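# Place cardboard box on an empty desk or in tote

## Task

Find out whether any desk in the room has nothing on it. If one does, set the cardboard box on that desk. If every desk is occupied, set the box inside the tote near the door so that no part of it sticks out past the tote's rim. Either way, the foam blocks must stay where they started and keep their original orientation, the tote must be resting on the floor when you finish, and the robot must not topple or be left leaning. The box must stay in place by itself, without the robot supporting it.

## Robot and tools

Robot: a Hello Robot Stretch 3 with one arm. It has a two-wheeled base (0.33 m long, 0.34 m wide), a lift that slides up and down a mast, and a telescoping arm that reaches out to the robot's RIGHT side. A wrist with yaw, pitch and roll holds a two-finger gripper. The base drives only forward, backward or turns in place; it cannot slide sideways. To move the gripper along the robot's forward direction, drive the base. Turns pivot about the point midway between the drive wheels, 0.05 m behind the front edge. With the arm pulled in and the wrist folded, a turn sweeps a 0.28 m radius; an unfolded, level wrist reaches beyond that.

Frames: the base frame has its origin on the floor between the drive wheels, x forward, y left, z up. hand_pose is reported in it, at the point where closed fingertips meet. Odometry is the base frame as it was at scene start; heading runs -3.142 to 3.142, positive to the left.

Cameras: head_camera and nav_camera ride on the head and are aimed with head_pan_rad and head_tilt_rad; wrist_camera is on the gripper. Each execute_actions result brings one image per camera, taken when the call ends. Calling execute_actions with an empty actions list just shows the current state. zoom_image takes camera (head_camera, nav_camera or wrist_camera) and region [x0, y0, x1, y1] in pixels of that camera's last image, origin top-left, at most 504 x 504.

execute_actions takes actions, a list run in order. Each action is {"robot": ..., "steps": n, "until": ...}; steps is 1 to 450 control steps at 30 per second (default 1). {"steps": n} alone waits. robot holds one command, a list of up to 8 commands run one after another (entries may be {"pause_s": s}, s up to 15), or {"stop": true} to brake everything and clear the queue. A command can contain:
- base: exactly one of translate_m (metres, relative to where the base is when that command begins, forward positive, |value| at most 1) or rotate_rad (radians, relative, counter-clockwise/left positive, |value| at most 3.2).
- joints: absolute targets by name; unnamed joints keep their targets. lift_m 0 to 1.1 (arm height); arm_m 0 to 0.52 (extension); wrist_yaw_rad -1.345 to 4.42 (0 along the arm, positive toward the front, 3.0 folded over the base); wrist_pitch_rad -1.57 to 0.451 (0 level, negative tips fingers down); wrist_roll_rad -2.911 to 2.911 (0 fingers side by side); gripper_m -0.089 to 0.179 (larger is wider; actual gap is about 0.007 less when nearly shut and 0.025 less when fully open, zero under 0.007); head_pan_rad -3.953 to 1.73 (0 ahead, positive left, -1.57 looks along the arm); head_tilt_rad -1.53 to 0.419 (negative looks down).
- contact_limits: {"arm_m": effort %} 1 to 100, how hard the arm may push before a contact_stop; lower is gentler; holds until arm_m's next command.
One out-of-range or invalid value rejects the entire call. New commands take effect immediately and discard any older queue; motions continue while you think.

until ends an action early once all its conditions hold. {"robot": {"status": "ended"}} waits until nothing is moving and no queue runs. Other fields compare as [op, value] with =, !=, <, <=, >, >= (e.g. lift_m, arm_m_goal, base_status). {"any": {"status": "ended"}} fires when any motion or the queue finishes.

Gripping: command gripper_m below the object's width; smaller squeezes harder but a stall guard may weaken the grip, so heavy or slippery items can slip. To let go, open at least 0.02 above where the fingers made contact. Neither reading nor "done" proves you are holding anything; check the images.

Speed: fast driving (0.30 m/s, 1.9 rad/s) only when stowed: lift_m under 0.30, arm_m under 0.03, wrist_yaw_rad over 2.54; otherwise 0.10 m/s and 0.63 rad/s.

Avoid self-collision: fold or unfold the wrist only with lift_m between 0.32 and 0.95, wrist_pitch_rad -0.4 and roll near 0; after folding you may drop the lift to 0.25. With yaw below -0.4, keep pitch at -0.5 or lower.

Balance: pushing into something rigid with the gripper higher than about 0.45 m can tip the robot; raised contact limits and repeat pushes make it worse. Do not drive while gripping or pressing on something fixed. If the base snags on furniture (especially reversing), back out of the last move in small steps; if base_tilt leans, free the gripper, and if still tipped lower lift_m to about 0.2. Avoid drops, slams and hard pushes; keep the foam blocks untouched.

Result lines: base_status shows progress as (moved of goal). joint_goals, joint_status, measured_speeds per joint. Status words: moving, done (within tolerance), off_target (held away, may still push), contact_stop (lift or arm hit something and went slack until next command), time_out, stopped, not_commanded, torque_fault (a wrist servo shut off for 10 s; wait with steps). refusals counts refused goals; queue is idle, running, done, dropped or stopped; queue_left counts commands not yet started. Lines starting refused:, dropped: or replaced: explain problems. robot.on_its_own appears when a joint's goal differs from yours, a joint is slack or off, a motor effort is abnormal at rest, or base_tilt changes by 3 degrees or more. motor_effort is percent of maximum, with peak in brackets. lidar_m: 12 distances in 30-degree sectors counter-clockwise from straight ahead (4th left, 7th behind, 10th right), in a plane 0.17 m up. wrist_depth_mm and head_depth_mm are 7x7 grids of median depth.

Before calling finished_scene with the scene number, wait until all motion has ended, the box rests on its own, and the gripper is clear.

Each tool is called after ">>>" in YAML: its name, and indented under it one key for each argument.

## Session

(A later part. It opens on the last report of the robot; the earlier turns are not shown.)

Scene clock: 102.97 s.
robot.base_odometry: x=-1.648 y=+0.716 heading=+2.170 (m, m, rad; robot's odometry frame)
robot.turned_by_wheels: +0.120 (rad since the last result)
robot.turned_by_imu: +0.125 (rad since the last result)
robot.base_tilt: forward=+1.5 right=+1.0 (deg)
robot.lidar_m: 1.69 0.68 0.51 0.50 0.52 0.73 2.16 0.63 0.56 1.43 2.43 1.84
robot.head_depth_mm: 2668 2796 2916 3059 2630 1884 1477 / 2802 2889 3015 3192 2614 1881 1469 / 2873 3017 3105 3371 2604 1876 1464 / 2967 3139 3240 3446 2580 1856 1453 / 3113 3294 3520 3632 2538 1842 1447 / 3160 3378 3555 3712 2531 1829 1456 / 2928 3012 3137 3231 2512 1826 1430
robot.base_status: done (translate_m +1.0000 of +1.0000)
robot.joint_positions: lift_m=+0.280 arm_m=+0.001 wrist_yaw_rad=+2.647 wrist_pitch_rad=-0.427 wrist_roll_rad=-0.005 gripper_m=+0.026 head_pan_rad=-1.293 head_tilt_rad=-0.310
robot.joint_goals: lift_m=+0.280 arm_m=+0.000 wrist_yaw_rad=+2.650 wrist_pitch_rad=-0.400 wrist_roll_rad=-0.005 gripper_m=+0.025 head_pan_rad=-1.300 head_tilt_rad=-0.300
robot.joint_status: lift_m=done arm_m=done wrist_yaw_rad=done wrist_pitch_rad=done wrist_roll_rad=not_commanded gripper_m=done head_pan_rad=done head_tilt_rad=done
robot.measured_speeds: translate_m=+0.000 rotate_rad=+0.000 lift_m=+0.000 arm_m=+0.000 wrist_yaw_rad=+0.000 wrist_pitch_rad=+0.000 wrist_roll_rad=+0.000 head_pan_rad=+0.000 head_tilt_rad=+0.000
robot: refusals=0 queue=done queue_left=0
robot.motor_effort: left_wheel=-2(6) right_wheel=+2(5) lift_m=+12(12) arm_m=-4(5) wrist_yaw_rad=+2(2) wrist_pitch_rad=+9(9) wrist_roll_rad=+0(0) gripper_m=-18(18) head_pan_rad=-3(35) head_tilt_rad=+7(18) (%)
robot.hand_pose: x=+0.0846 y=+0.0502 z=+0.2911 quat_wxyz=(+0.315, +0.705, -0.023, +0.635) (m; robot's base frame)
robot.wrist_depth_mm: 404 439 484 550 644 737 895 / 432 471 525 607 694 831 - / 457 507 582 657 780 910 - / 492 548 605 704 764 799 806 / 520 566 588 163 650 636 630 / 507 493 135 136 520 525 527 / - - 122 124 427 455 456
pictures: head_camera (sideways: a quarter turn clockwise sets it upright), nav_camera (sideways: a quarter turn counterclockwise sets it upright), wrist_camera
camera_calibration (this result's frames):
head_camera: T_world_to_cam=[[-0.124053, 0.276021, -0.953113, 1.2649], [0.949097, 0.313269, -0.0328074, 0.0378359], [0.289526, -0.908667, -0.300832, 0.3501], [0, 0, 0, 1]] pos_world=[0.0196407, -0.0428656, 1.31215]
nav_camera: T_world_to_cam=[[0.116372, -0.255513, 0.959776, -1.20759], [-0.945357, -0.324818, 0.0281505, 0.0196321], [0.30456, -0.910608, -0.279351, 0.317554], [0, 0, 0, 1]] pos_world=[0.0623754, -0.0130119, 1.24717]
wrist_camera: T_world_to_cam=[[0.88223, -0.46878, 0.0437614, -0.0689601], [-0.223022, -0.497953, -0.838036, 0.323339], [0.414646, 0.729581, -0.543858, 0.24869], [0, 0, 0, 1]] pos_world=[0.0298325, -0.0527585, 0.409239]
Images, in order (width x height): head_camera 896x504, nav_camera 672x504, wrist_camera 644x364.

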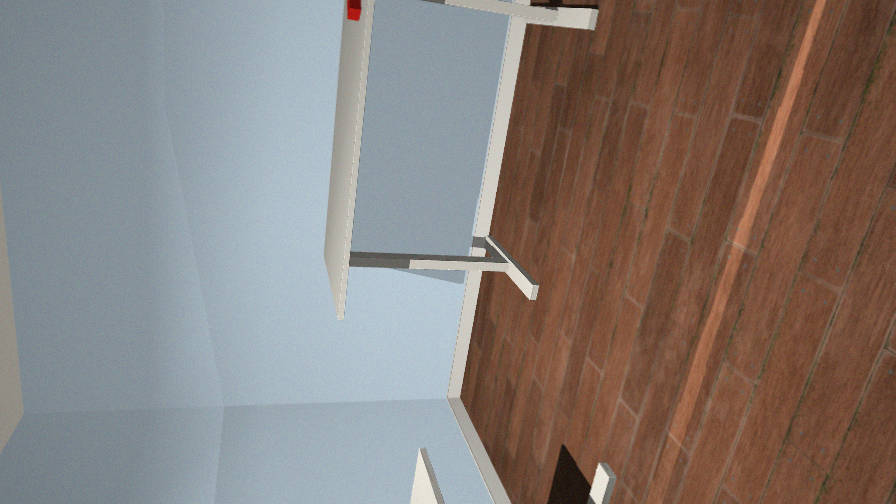

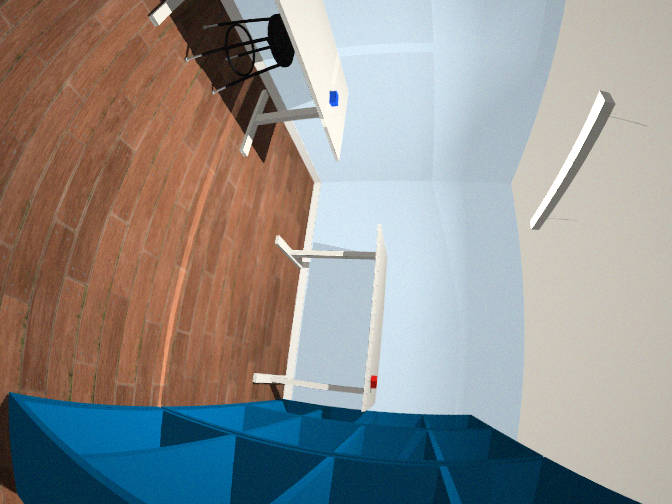

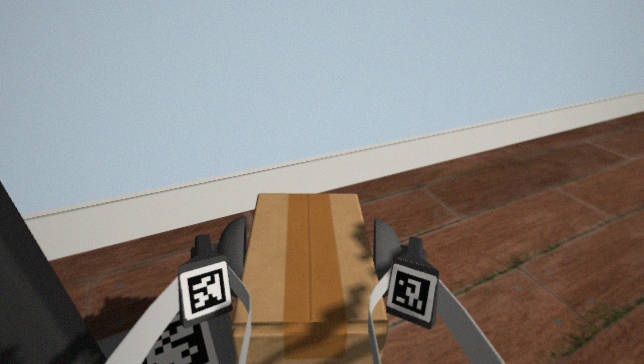

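>>> execute_actions:
  actions:
    - {"robot":[{"base":{"translate_m":-1.0},"joints":{"head_pan_rad":-3.0,"head_tilt_rad":-0.9}},{"base":{"translate_m":-0.25}}],"steps":450,"until":{"robot":{"status":"ended"}}}

Scene clock: 114.43 s.
robot.base_odometry: x=-0.944 y=-0.317 heading=+2.170 (m, m, rad; robot's odometry frame)
robot.turned_by_wheels: +0.000 (rad since the last result)
robot.turned_by_imu: -0.004 (rad since the last result)
robot.base_tilt: forward=+1.6 right=+1.0 (deg)
robot.lidar_m: 1.86 0.74 0.56 0.51 0.55 0.76 1.24 1.31 1.83 1.67 0.66 0.64
robot.head_depth_mm: 1037 1194 1402 1595 1403 1233 1093 / 1062 1228 1451 1619 1373 1230 - / 1090 1265 1504 1644 1371 1251 - / 1120 1306 1545 1636 1370 1224 - / 1152 1345 1620 1630 1398 1224 1144 / 1181 1391 1686 1635 1405 1229 1106 / 1219 1442 1750 1628 1400 1222 1090
robot.base_status: done (translate_m -0.2500 of -0.2500)
robot.joint_positions: lift_m=+0.280 arm_m=+0.001 wrist_yaw_rad=+2.647 wrist_pitch_rad=-0.427 wrist_roll_rad=-0.005 gripper_m=+0.026 head_pan_rad=-2.993 head_tilt_rad=-0.890
robot.joint_goals: lift_m=+0.280 arm_m=+0.000 wrist_yaw_rad=+2.650 wrist_pitch_rad=-0.400 wrist_roll_rad=-0.005 gripper_m=+0.025 head_pan_rad=-3.000 head_tilt_rad=-0.900
robot.joint_status: lift_m=done arm_m=done wrist_yaw_rad=done wrist_pitch_rad=done wrist_roll_rad=not_commanded gripper_m=done head_pan_rad=done head_tilt_rad=done
robot.measured_speeds: translate_m=+0.000 rotate_rad=+0.000 lift_m=+0.000 arm_m=+0.000 wrist_yaw_rad=+0.000 wrist_pitch_rad=+0.000 wrist_roll_rad=+0.000 head_pan_rad=+0.000 head_tilt_rad=+0.000
robot: refusals=0 queue=done queue_left=0
robot.motor_effort: left_wheel=-2(10) right_wheel=+1(4) lift_m=+12(12) arm_m=-5(5) wrist_yaw_rad=+2(2) wrist_pitch_rad=+9(8) wrist_roll_rad=+0(0) gripper_m=-17(18) head_pan_rad=-3(33) head_tilt_rad=-7(52) (%)
robot.hand_pose: x=+0.0846 y=+0.0502 z=+0.2911 quat_wxyz=(+0.315, +0.705, -0.023, +0.635) (m; robot's base frame)
robot.wrist_depth_mm: 417 472 528 589 673 798 975 / 447 512 577 652 735 901 - / 471 540 630 709 817 970 - / 509 564 652 738 786 787 805 / 544 571 583 163 638 632 653 / 509 499 135 135 517 531 525 / - - 122 124 429 453 449
pictures: head_camera (sideways: a quarter turn clockwise sets it upright), nav_camera (sideways: a quarter turn counterclockwise sets it upright), wrist_camera
camera_calibration (this result's frames):
head_camera: T_world_to_cam=[[0.75785, 0.157542, -0.633122, 0.842309], [0.199524, -0.97988, -0.00499481, 0.00618468], [-0.62117, -0.122538, -0.774036, 0.971297], [0, 0, 0, 1]] pos_world=[-0.0362366, -0.00761767, 1.28513]
nav_camera: T_world_to_cam=[[-0.743667, -0.153637, 0.650658, -0.799283], [-0.206972, 0.978331, -0.0055491, 0.0590097], [-0.635706, -0.138795, -0.759351, 0.947793], [0, 0, 0, 1]] pos_world=[0.0203312, -0.0489817, 1.24009]
wrist_camera: T_world_to_cam=[[0.882283, -0.468682, 0.0437611, -0.0689444], [-0.22298, -0.498001, -0.838019, 0.323325], [0.414557, 0.729611, -0.543884, 0.248703], [0, 0, 0, 1]] pos_world=[0.029822, -0.0527531, 0.409235]
Images, in order (width x height): head_camera 896x504, nav_camera 672x504, wrist_camera 644x364.

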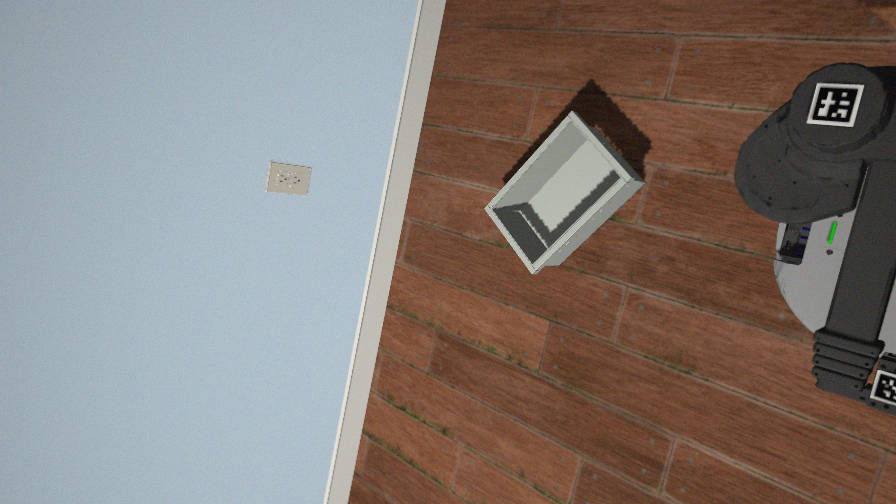

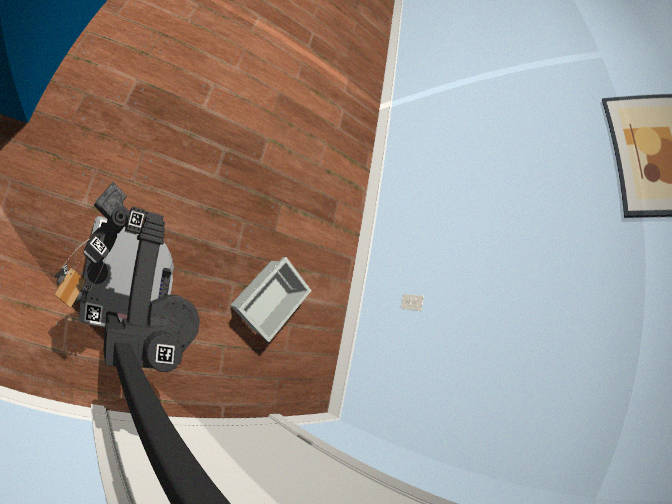

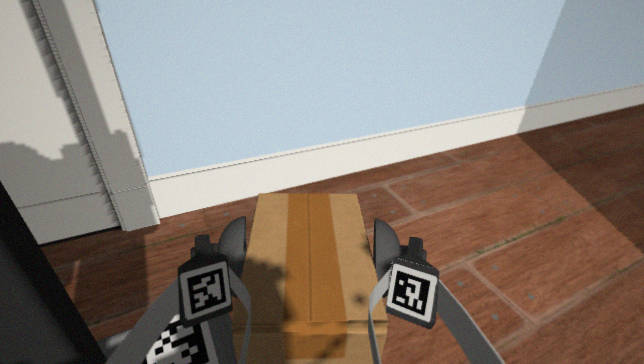

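>>> execute_actions:
  actions:
    - {"robot":[{"base":{"rotate_rad":-1.537},"joints":{"head_pan_rad":-1.5,"head_tilt_rad":-1.0}},{"base":{"translate_m":-0.084},"joints":{"lift_m":0.34}},{"joints":{"wrist_yaw_rad":0.88,"arm_m":0.2}},{"joints":{"arm_m":0.467,"wrist_pitch_rad":-0.7,"lift_m":0.3}}],"steps":450,"until":{"robot":{"status":"ended"}}}

Scene clock: 142.27 s.
robot.base_odometry: x=-1.012 y=-0.366 heading=+0.633 (m, m, rad; robot's odometry frame)
robot.turned_by_wheels: -1.537 (rad since the last result)
robot.turned_by_imu: -1.565 (rad since the last result)
robot.base_tilt: forward=+1.6 right=+1.0 (deg)
robot.lidar_m: 1.52 0.70 0.76 1.44 0.61 0.47 0.43 0.46 0.67 1.24 1.31 1.88
robot.head_depth_mm: 1072 1256 1521 1525 1337 1194 1078 / 1094 1288 1578 1550 1334 1191 1110 / 1113 1317 1615 1474 1338 1188 - / 1145 1354 1650 1456 1316 1191 - / 1165 1390 1661 1511 1334 1193 1077 / 1196 1434 1687 1521 1337 1191 1076 / 1225 1474 1724 1515 1338 1194 1081
robot.base_status: done (translate_m -0.0840 of -0.0840)
robot.joint_positions: lift_m=+0.300 arm_m=+0.467 wrist_yaw_rad=+0.881 wrist_pitch_rad=-0.720 wrist_roll_rad=-0.005 gripper_m=+0.026 head_pan_rad=-1.506 head_tilt_rad=-0.988
robot.joint_goals: lift_m=+0.300 arm_m=+0.467 wrist_yaw_rad=+0.880 wrist_pitch_rad=-0.700 wrist_roll_rad=-0.005 gripper_m=+0.025 head_pan_rad=-1.500 head_tilt_rad=-1.000
robot.joint_status: lift_m=done arm_m=done wrist_yaw_rad=done wrist_pitch_rad=done wrist_roll_rad=not_commanded gripper_m=done head_pan_rad=done head_tilt_rad=done
robot.measured_speeds: translate_m=+0.000 rotate_rad=+0.000 lift_m=+0.000 arm_m=+0.000 wrist_yaw_rad=+0.000 wrist_pitch_rad=+0.000 wrist_roll_rad=+0.000 head_pan_rad=+0.000 head_tilt_rad=+0.000
robot: refusals=0 queue=done queue_left=0
robot.motor_effort: left_wheel=+2(11) right_wheel=-2(6) lift_m=+12(30) arm_m=+4(3) wrist_yaw_rad=-1(1) wrist_pitch_rad=+6(8) wrist_roll_rad=+0(0) gripper_m=-17(17) head_pan_rad=+2(33) head_tilt_rad=-7(21) (%)
robot.hand_pose: x=+0.1150 y=-0.7242 z=+0.2521 quat_wxyz=(+0.706, +0.507, -0.490, +0.058) (m; robot's base frame)
robot.wrist_depth_mm: 814 847 850 825 672 537 446 / 681 697 706 733 723 577 472 / 579 598 593 615 634 593 488 / 506 520 518 532 531 537 520 / 440 455 434 163 470 473 486 / 404 407 135 136 416 421 432 / 363 363 256 124 309 386 387
pictures: head_camera (sideways: a quarter turn clockwise sets it upright), nav_camera (sideways: a quarter turn counterclockwise sets it upright), wrist_camera
camera_calibration (this result's frames):
head_camera: T_world_to_cam=[[-0.0970896, 0.826637, -0.554296, 0.744825], [0.993161, 0.11675, 0.000151404, -0.00535663], [0.064839, -0.550491, -0.83232, 1.04289], [0, 0, 0, 1]] pos_world=[0.0100149, -0.0409745, 1.28087]
nav_camera: T_world_to_cam=[[0.0945056, -0.813962, 0.57318, -0.70345], [-0.992312, -0.123233, -0.0113892, 0.0714025], [0.0799052, -0.567697, -0.81935, 1.02144], [0, 0, 0, 1]] pos_world=[0.0557151, 0.0160864, 1.24093]
wrist_camera: T_world_to_cam=[[-0.621572, -0.782322, 0.0402524, -0.510321], [-0.613775, 0.454441, -0.645573, 0.597965], [0.486754, -0.425976, -0.762637, -0.0100207], [0, 0, 0, 1]] pos_world=[0.0546923, -0.675243, 0.398929]
Images, in order (width x height): head_camera 896x504, nav_camera 672x504, wrist_camera 644x364.

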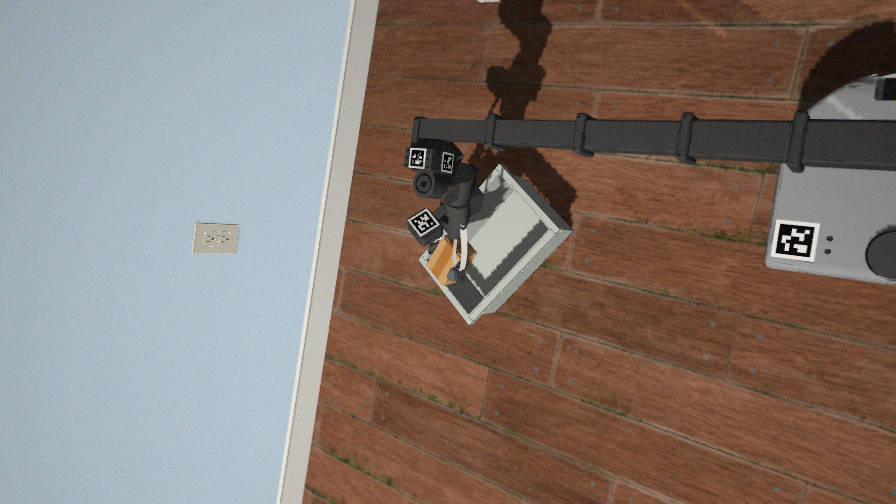

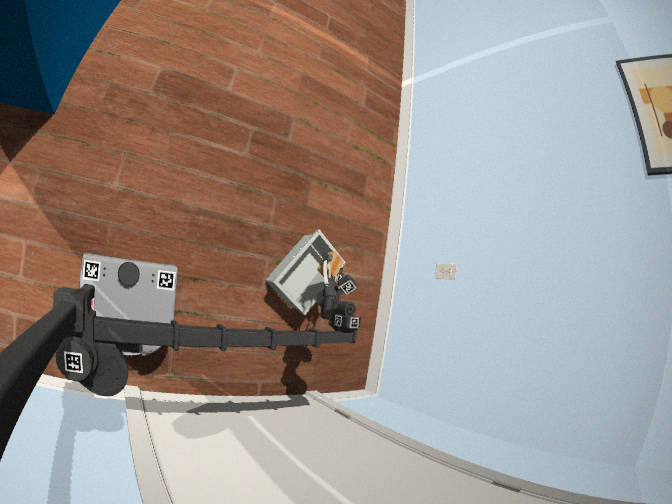

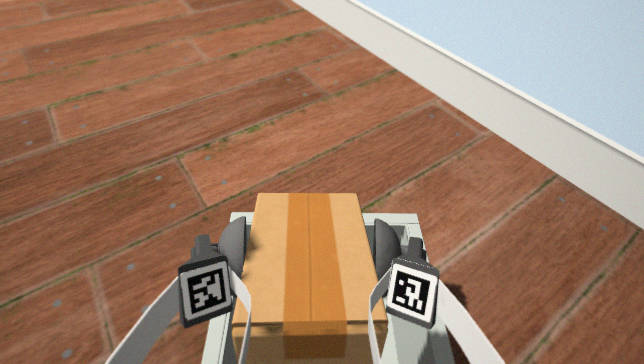

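>>> execute_actions:
  actions:
    - {"robot":[{"joints":{"arm_m":0.487}},{"joints":{"lift_m":0.12}}],"steps":450,"until":{"robot":{"status":"ended"}}}

Scene clock: 153.63 s.
robot.base_odometry: x=-1.012 y=-0.366 heading=+0.633 (m, m, rad; robot's odometry frame)
robot.turned_by_wheels: +0.000 (rad since the last result)
robot.turned_by_imu: +0.000 (rad since the last result)
robot.base_tilt: forward=+1.5 right=+1.0 (deg)
robot.lidar_m: 1.53 0.70 0.76 1.45 0.61 0.47 0.43 0.46 0.67 1.24 1.32 1.88
robot.head_depth_mm: 1068 1253 1523 1529 1338 1194 1080 / 1096 1288 1570 1520 1340 1195 1107 / 1122 1318 1610 1553 1333 1194 - / 1141 1353 1648 1488 1312 1191 - / 1169 1395 1670 1517 1339 1193 1080 / 1198 1431 1690 1522 1341 1194 1076 / 1224 1472 1705 1515 1342 1190 1077
robot.base_status: done (translate_m -0.0840 of -0.0840)
robot.joint_positions: lift_m=+0.120 arm_m=+0.487 wrist_yaw_rad=+0.881 wrist_pitch_rad=-0.720 wrist_roll_rad=-0.005 gripper_m=+0.026 head_pan_rad=-1.506 head_tilt_rad=-0.988
robot.joint_goals: lift_m=+0.120 arm_m=+0.487 wrist_yaw_rad=+0.880 wrist_pitch_rad=-0.700 wrist_roll_rad=-0.005 gripper_m=+0.025 head_pan_rad=-1.500 head_tilt_rad=-1.000
robot.joint_status: lift_m=done arm_m=done wrist_yaw_rad=done wrist_pitch_rad=done wrist_roll_rad=not_commanded gripper_m=done head_pan_rad=done head_tilt_rad=done
robot.measured_speeds: translate_m=+0.000 rotate_rad=+0.000 lift_m=+0.000 arm_m=+0.000 wrist_yaw_rad=+0.000 wrist_pitch_rad=+0.000 wrist_roll_rad=+0.000 head_pan_rad=+0.000 head_tilt_rad=+0.000
robot: refusals=0 queue=done queue_left=0
robot.motor_effort: left_wheel=+2(3) right_wheel=-2(2) lift_m=+12(11) arm_m=+5(7) wrist_yaw_rad=+0(1) wrist_pitch_rad=+6(6) wrist_roll_rad=+0(0) gripper_m=-18(18) head_pan_rad=+2(3) head_tilt_rad=-8(8) (%)
robot.hand_pose: x=+0.1149 y=-0.7441 z=+0.0721 quat_wxyz=(+0.706, +0.507, -0.490, +0.058) (m; robot's base frame)
robot.wrist_depth_mm: 463 473 482 489 498 498 421 / 381 373 195 197 200 412 415 / 323 165 218 221 216 179 356 / 279 154 254 255 248 152 306 / 119 154 224 163 235 142 264 / 111 143 134 136 192 141 117 / 112 144 195 124 203 133 103
pictures: head_camera (sideways: a quarter turn clockwise sets it upright), nav_camera (sideways: a quarter turn counterclockwise sets it upright), wrist_camera
camera_calibration (this result's frames):
head_camera: T_world_to_cam=[[-0.0970899, 0.826637, -0.554296, 0.744825], [0.993161, 0.11675, 0.000151413, -0.00535664], [0.0648392, -0.550491, -0.83232, 1.04289], [0, 0, 0, 1]] pos_world=[0.010015, -0.0409745, 1.28087]
nav_camera: T_world_to_cam=[[0.0945059, -0.813962, 0.57318, -0.703449], [-0.992312, -0.123234, -0.0113892, 0.0714025], [0.0799054, -0.567697, -0.819351, 1.02144], [0, 0, 0, 1]] pos_world=[0.0557151, 0.0160864, 1.24093]
wrist_camera: T_world_to_cam=[[-0.621563, -0.78233, 0.0402469, -0.518729], [-0.613926, 0.454566, -0.645341, 0.49087], [0.486575, -0.425829, -0.762833, -0.155676], [0, 0, 0, 1]] pos_world=[0.0546829, -0.695241, 0.218902]
Images, in order (width x height): head_camera 896x504, nav_camera 672x504, wrist_camera 644x364.

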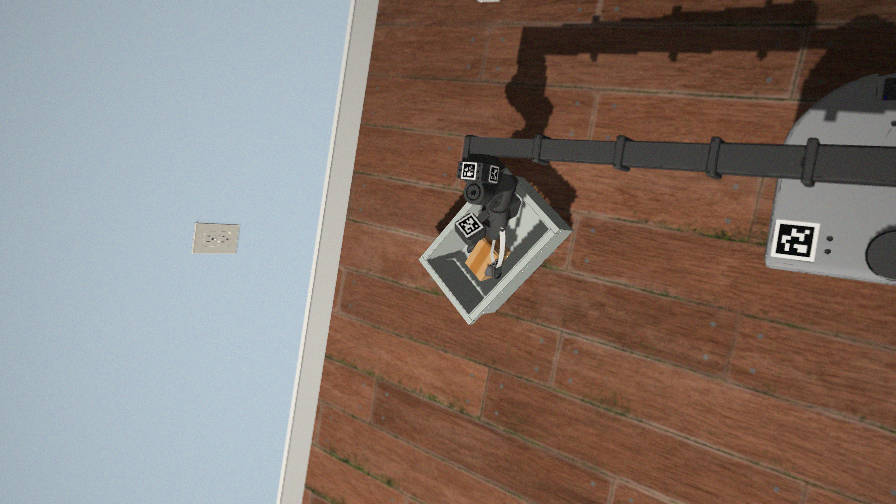

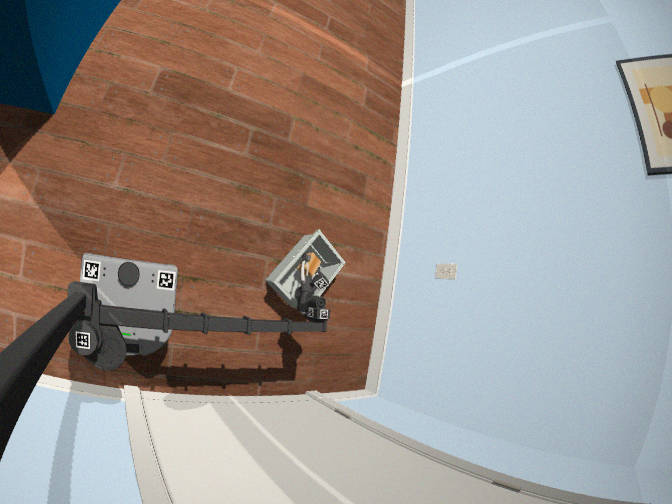

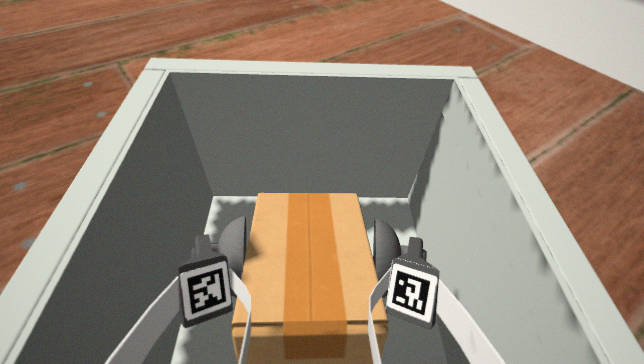

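>>> execute_actions:
  actions:
    - {"robot":[{"joints":{"wrist_pitch_rad":-0.55}},{"joints":{"lift_m":0.075}}],"steps":450,"until":{"robot":{"status":"ended"}}}

>>> zoom_image:
  camera: "head_camera"
  region: [400, 120, 620, 340]

Scene clock: 163.13 s.
robot.base_odometry: x=-1.012 y=-0.366 heading=+0.633 (m, m, rad; robot's odometry frame)
robot.turned_by_wheels: +0.000 (rad since the last result)
robot.turned_by_imu: +0.000 (rad since the last result)
robot.base_tilt: forward=+1.6 right=+1.1 (deg)
robot.lidar_m: 1.53 0.70 0.76 1.44 0.61 0.47 0.43 0.46 0.67 1.24 1.32 1.88
robot.head_depth_mm: 1076 1256 1517 1520 1343 1195 1079 / 1096 1284 1559 1517 1338 1194 1108 / 1117 1317 1618 1549 1337 1198 - / 1139 1351 1651 1506 1315 1194 - / 1172 1392 1675 1516 1338 1189 1079 / 1204 1436 1680 1520 1330 1197 1078 / 1223 1467 1712 1524 1339 1190 1082
robot.base_status: done (translate_m -0.0840 of -0.0840)
robot.joint_positions: lift_m=+0.075 arm_m=+0.487 wrist_yaw_rad=+0.881 wrist_pitch_rad=-0.578 wrist_roll_rad=-0.005 gripper_m=+0.026 head_pan_rad=-1.506 head_tilt_rad=-0.988
robot.joint_goals: lift_m=+0.075 arm_m=+0.487 wrist_yaw_rad=+0.880 wrist_pitch_rad=-0.550 wrist_roll_rad=-0.005 gripper_m=+0.025 head_pan_rad=-1.500 head_tilt_rad=-1.000
robot.joint_status: lift_m=done arm_m=done wrist_yaw_rad=done wrist_pitch_rad=done wrist_roll_rad=not_commanded gripper_m=done head_pan_rad=done head_tilt_rad=done
robot.measured_speeds: translate_m=+0.000 rotate_rad=+0.000 lift_m=+0.000 arm_m=+0.000 wrist_yaw_rad=+0.000 wrist_pitch_rad=+0.000 wrist_roll_rad=+0.000 head_pan_rad=+0.000 head_tilt_rad=+0.000
robot: refusals=0 queue=done queue_left=0
robot.motor_effort: left_wheel=+2(2) right_wheel=-1(1) lift_m=+12(12) arm_m=+5(5) wrist_yaw_rad=+0(0) wrist_pitch_rad=+8(10) wrist_roll_rad=+0(0) gripper_m=-17(18) head_pan_rad=+2(3) head_tilt_rad=-8(8) (%)
robot.hand_pose: x=+0.1339 y=-0.7598 z=+0.0539 quat_wxyz=(+0.701, +0.471, -0.525, +0.108) (m; robot's base frame)
robot.wrist_depth_mm: 576 584 611 645 608 495 415 / 425 178 180 181 184 468 429 / 329 153 193 194 196 157 379 / 115 153 220 216 218 142 296 / 111 155 223 163 234 141 102 / 112 144 135 136 192 141 97 / 112 144 175 124 184 132 97
pictures: head_camera (sideways: a quarter turn clockwise sets it upright), nav_camera (sideways: a quarter turn counterclockwise sets it upright), wrist_camera
camera_calibration (this result's frames):
head_camera: T_world_to_cam=[[-0.0970895, 0.826637, -0.554296, 0.744825], [0.993161, 0.116749, 0.000151404, -0.00535663], [0.0648389, -0.550491, -0.83232, 1.04289], [0, 0, 0, 1]] pos_world=[0.0100149, -0.0409745, 1.28087]
nav_camera: T_world_to_cam=[[0.0945055, -0.813962, 0.57318, -0.70345], [-0.992312, -0.123233, -0.0113892, 0.0714025], [0.0799051, -0.567697, -0.81935, 1.02144], [0, 0, 0, 1]] pos_world=[0.0557151, 0.0160864, 1.24093]
wrist_camera: T_world_to_cam=[[-0.625997, -0.778672, 0.0423891, -0.515163], [-0.537765, 0.391683, -0.746588, 0.44543], [0.564744, -0.490157, -0.663935, -0.250138], [0, 0, 0, 1]] pos_world=[0.0583099, -0.698217, 0.188314]
Images, in order (width x height): head_camera 896x504, nav_camera 672x504, wrist_camera 644x364.

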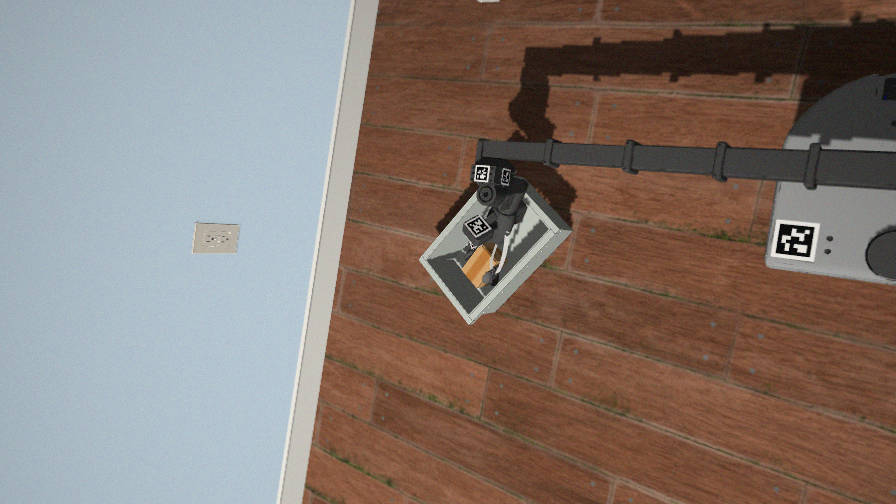

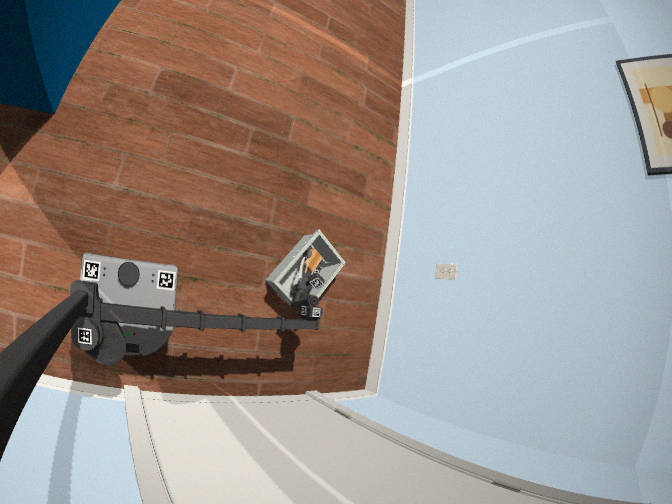

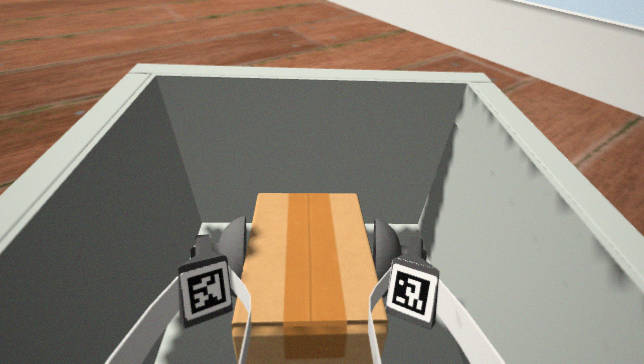

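Region (400, 120, 620, 340) of head_camera's 896x504 image, scaled by 2.291, with more detail than that image has.

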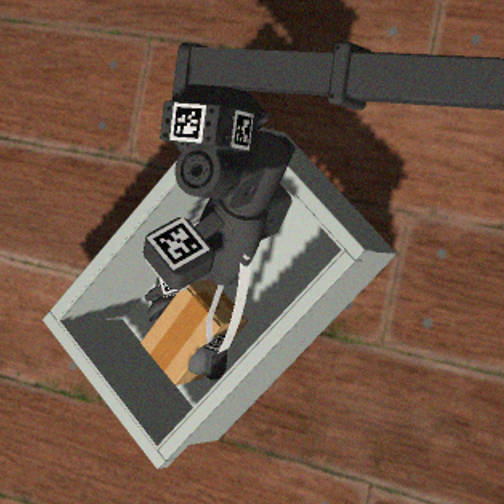

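>>> execute_actions:
  actions:
    - {"robot":[{"joints":{"lift_m":0.07}},{"joints":{"gripper_m":0.095}},{"pause_s":0.3},{"joints":{"lift_m":0.25}}],"steps":450,"until":{"robot":{"status":"ended"}}}

Scene clock: 174.37 s.
robot.base_odometry: x=-1.012 y=-0.366 heading=+0.633 (m, m, rad; robot's odometry frame)
robot.turned_by_wheels: +0.000 (rad since the last result)
robot.turned_by_imu: +0.000 (rad since the last result)
robot.base_tilt: forward=+1.6 right=+1.1 (deg)
robot.lidar_m: 1.52 0.70 0.76 1.44 0.61 0.47 0.43 0.46 0.67 1.24 1.31 1.88
robot.head_depth_mm: 1070 1253 1520 1523 1333 1192 1079 / 1090 1284 1556 1517 1335 1192 1111 / 1118 1328 1622 1560 1332 1195 - / 1141 1361 1643 1454 1318 1194 - / 1166 1388 1663 1521 1334 1194 1080 / 1196 1439 1674 1519 1340 1188 1077 / 1219 1477 1711 1512 1336 1189 1078
robot.base_status: done (translate_m -0.0840 of -0.0840)
robot.joint_positions: lift_m=+0.250 arm_m=+0.487 wrist_yaw_rad=+0.881 wrist_pitch_rad=-0.569 wrist_roll_rad=-0.005 gripper_m=+0.095 head_pan_rad=-1.506 head_tilt_rad=-0.988
robot.joint_goals: lift_m=+0.250 arm_m=+0.487 wrist_yaw_rad=+0.880 wrist_pitch_rad=-0.550 wrist_roll_rad=-0.005 gripper_m=+0.095 head_pan_rad=-1.500 head_tilt_rad=-1.000
robot.joint_status: lift_m=done arm_m=done wrist_yaw_rad=done wrist_pitch_rad=done wrist_roll_rad=not_commanded gripper_m=done head_pan_rad=done head_tilt_rad=done
robot.measured_speeds: translate_m=+0.000 rotate_rad=+0.000 lift_m=+0.000 arm_m=+0.000 wrist_yaw_rad=+0.000 wrist_pitch_rad=+0.000 wrist_roll_rad=+0.000 head_pan_rad=+0.000 head_tilt_rad=+0.000
robot: refusals=0 queue=done queue_left=0
robot.motor_effort: left_wheel=+2(2) right_wheel=-2(2) lift_m=+28(29) arm_m=+4(4) wrist_yaw_rad=+0(0) wrist_pitch_rad=+6(9) wrist_roll_rad=+0(0) gripper_m=+1(88) head_pan_rad=+3(2) head_tilt_rad=-8(8) (%)
robot.hand_pose: x=+0.1350 y=-0.7607 z=+0.2298 quat_wxyz=(+0.700, +0.469, -0.527, +0.111) (m; robot's base frame)
robot.wrist_depth_mm: - - - 866 632 499 419 / 813 837 885 852 677 535 438 / 659 651 661 693 673 555 458 / 538 540 544 557 569 561 475 / 459 468 471 471 495 487 477 / 390 405 301 304 301 418 430 / 347 347 345 347 345 369 370
pictures: head_camera (sideways: a quarter turn clockwise sets it upright), nav_camera (sideways: a quarter turn counterclockwise sets it upright), wrist_camera
camera_calibration (this result's frames):
head_camera: T_world_to_cam=[[-0.0970899, 0.826637, -0.554296, 0.744825], [0.993161, 0.11675, 0.000151404, -0.00535663], [0.0648392, -0.550491, -0.83232, 1.04289], [0, 0, 0, 1]] pos_world=[0.010015, -0.0409745, 1.28087]
nav_camera: T_world_to_cam=[[0.0945059, -0.813962, 0.57318, -0.70345], [-0.992312, -0.123234, -0.0113892, 0.0714025], [0.0799054, -0.567697, -0.81935, 1.02144], [0, 0, 0, 1]] pos_world=[0.0557151, 0.0160864, 1.24093]
wrist_camera: T_world_to_cam=[[-0.626285, -0.778435, 0.0424954, -0.522442], [-0.53266, 0.387472, -0.752422, 0.575135], [0.569246, -0.493866, -0.657309, -0.139359], [0, 0, 0, 1]] pos_world=[0.0584831, -0.698361, 0.363344]
Images, in order (width x height): head_camera 896x504, nav_camera 672x504, wrist_camera 644x364.

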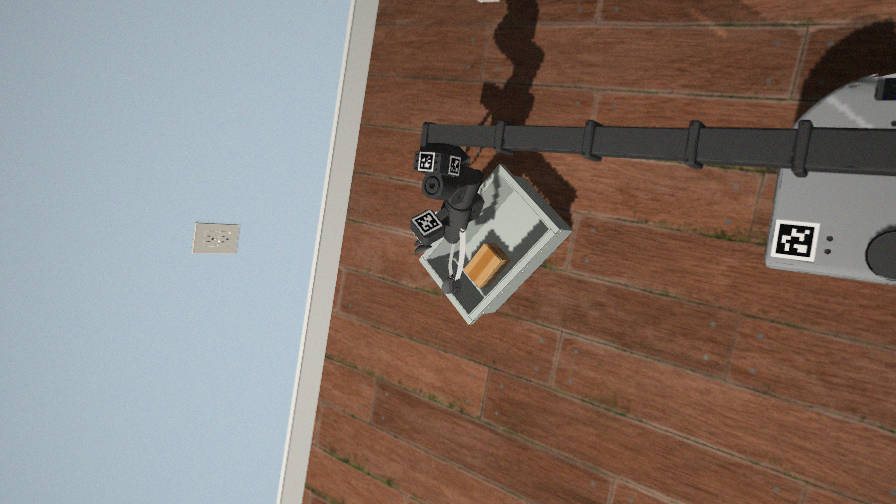

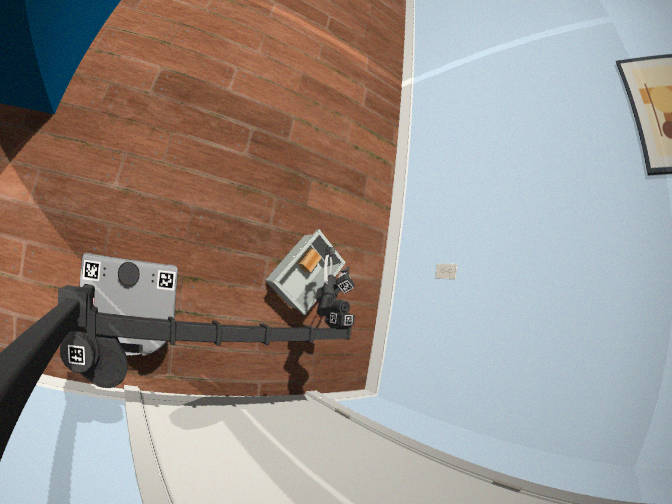

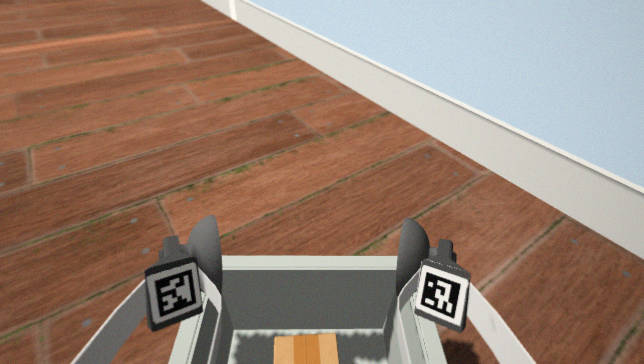

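>>> finished_scene:
  scene: 2

The scene is finished: the task was done.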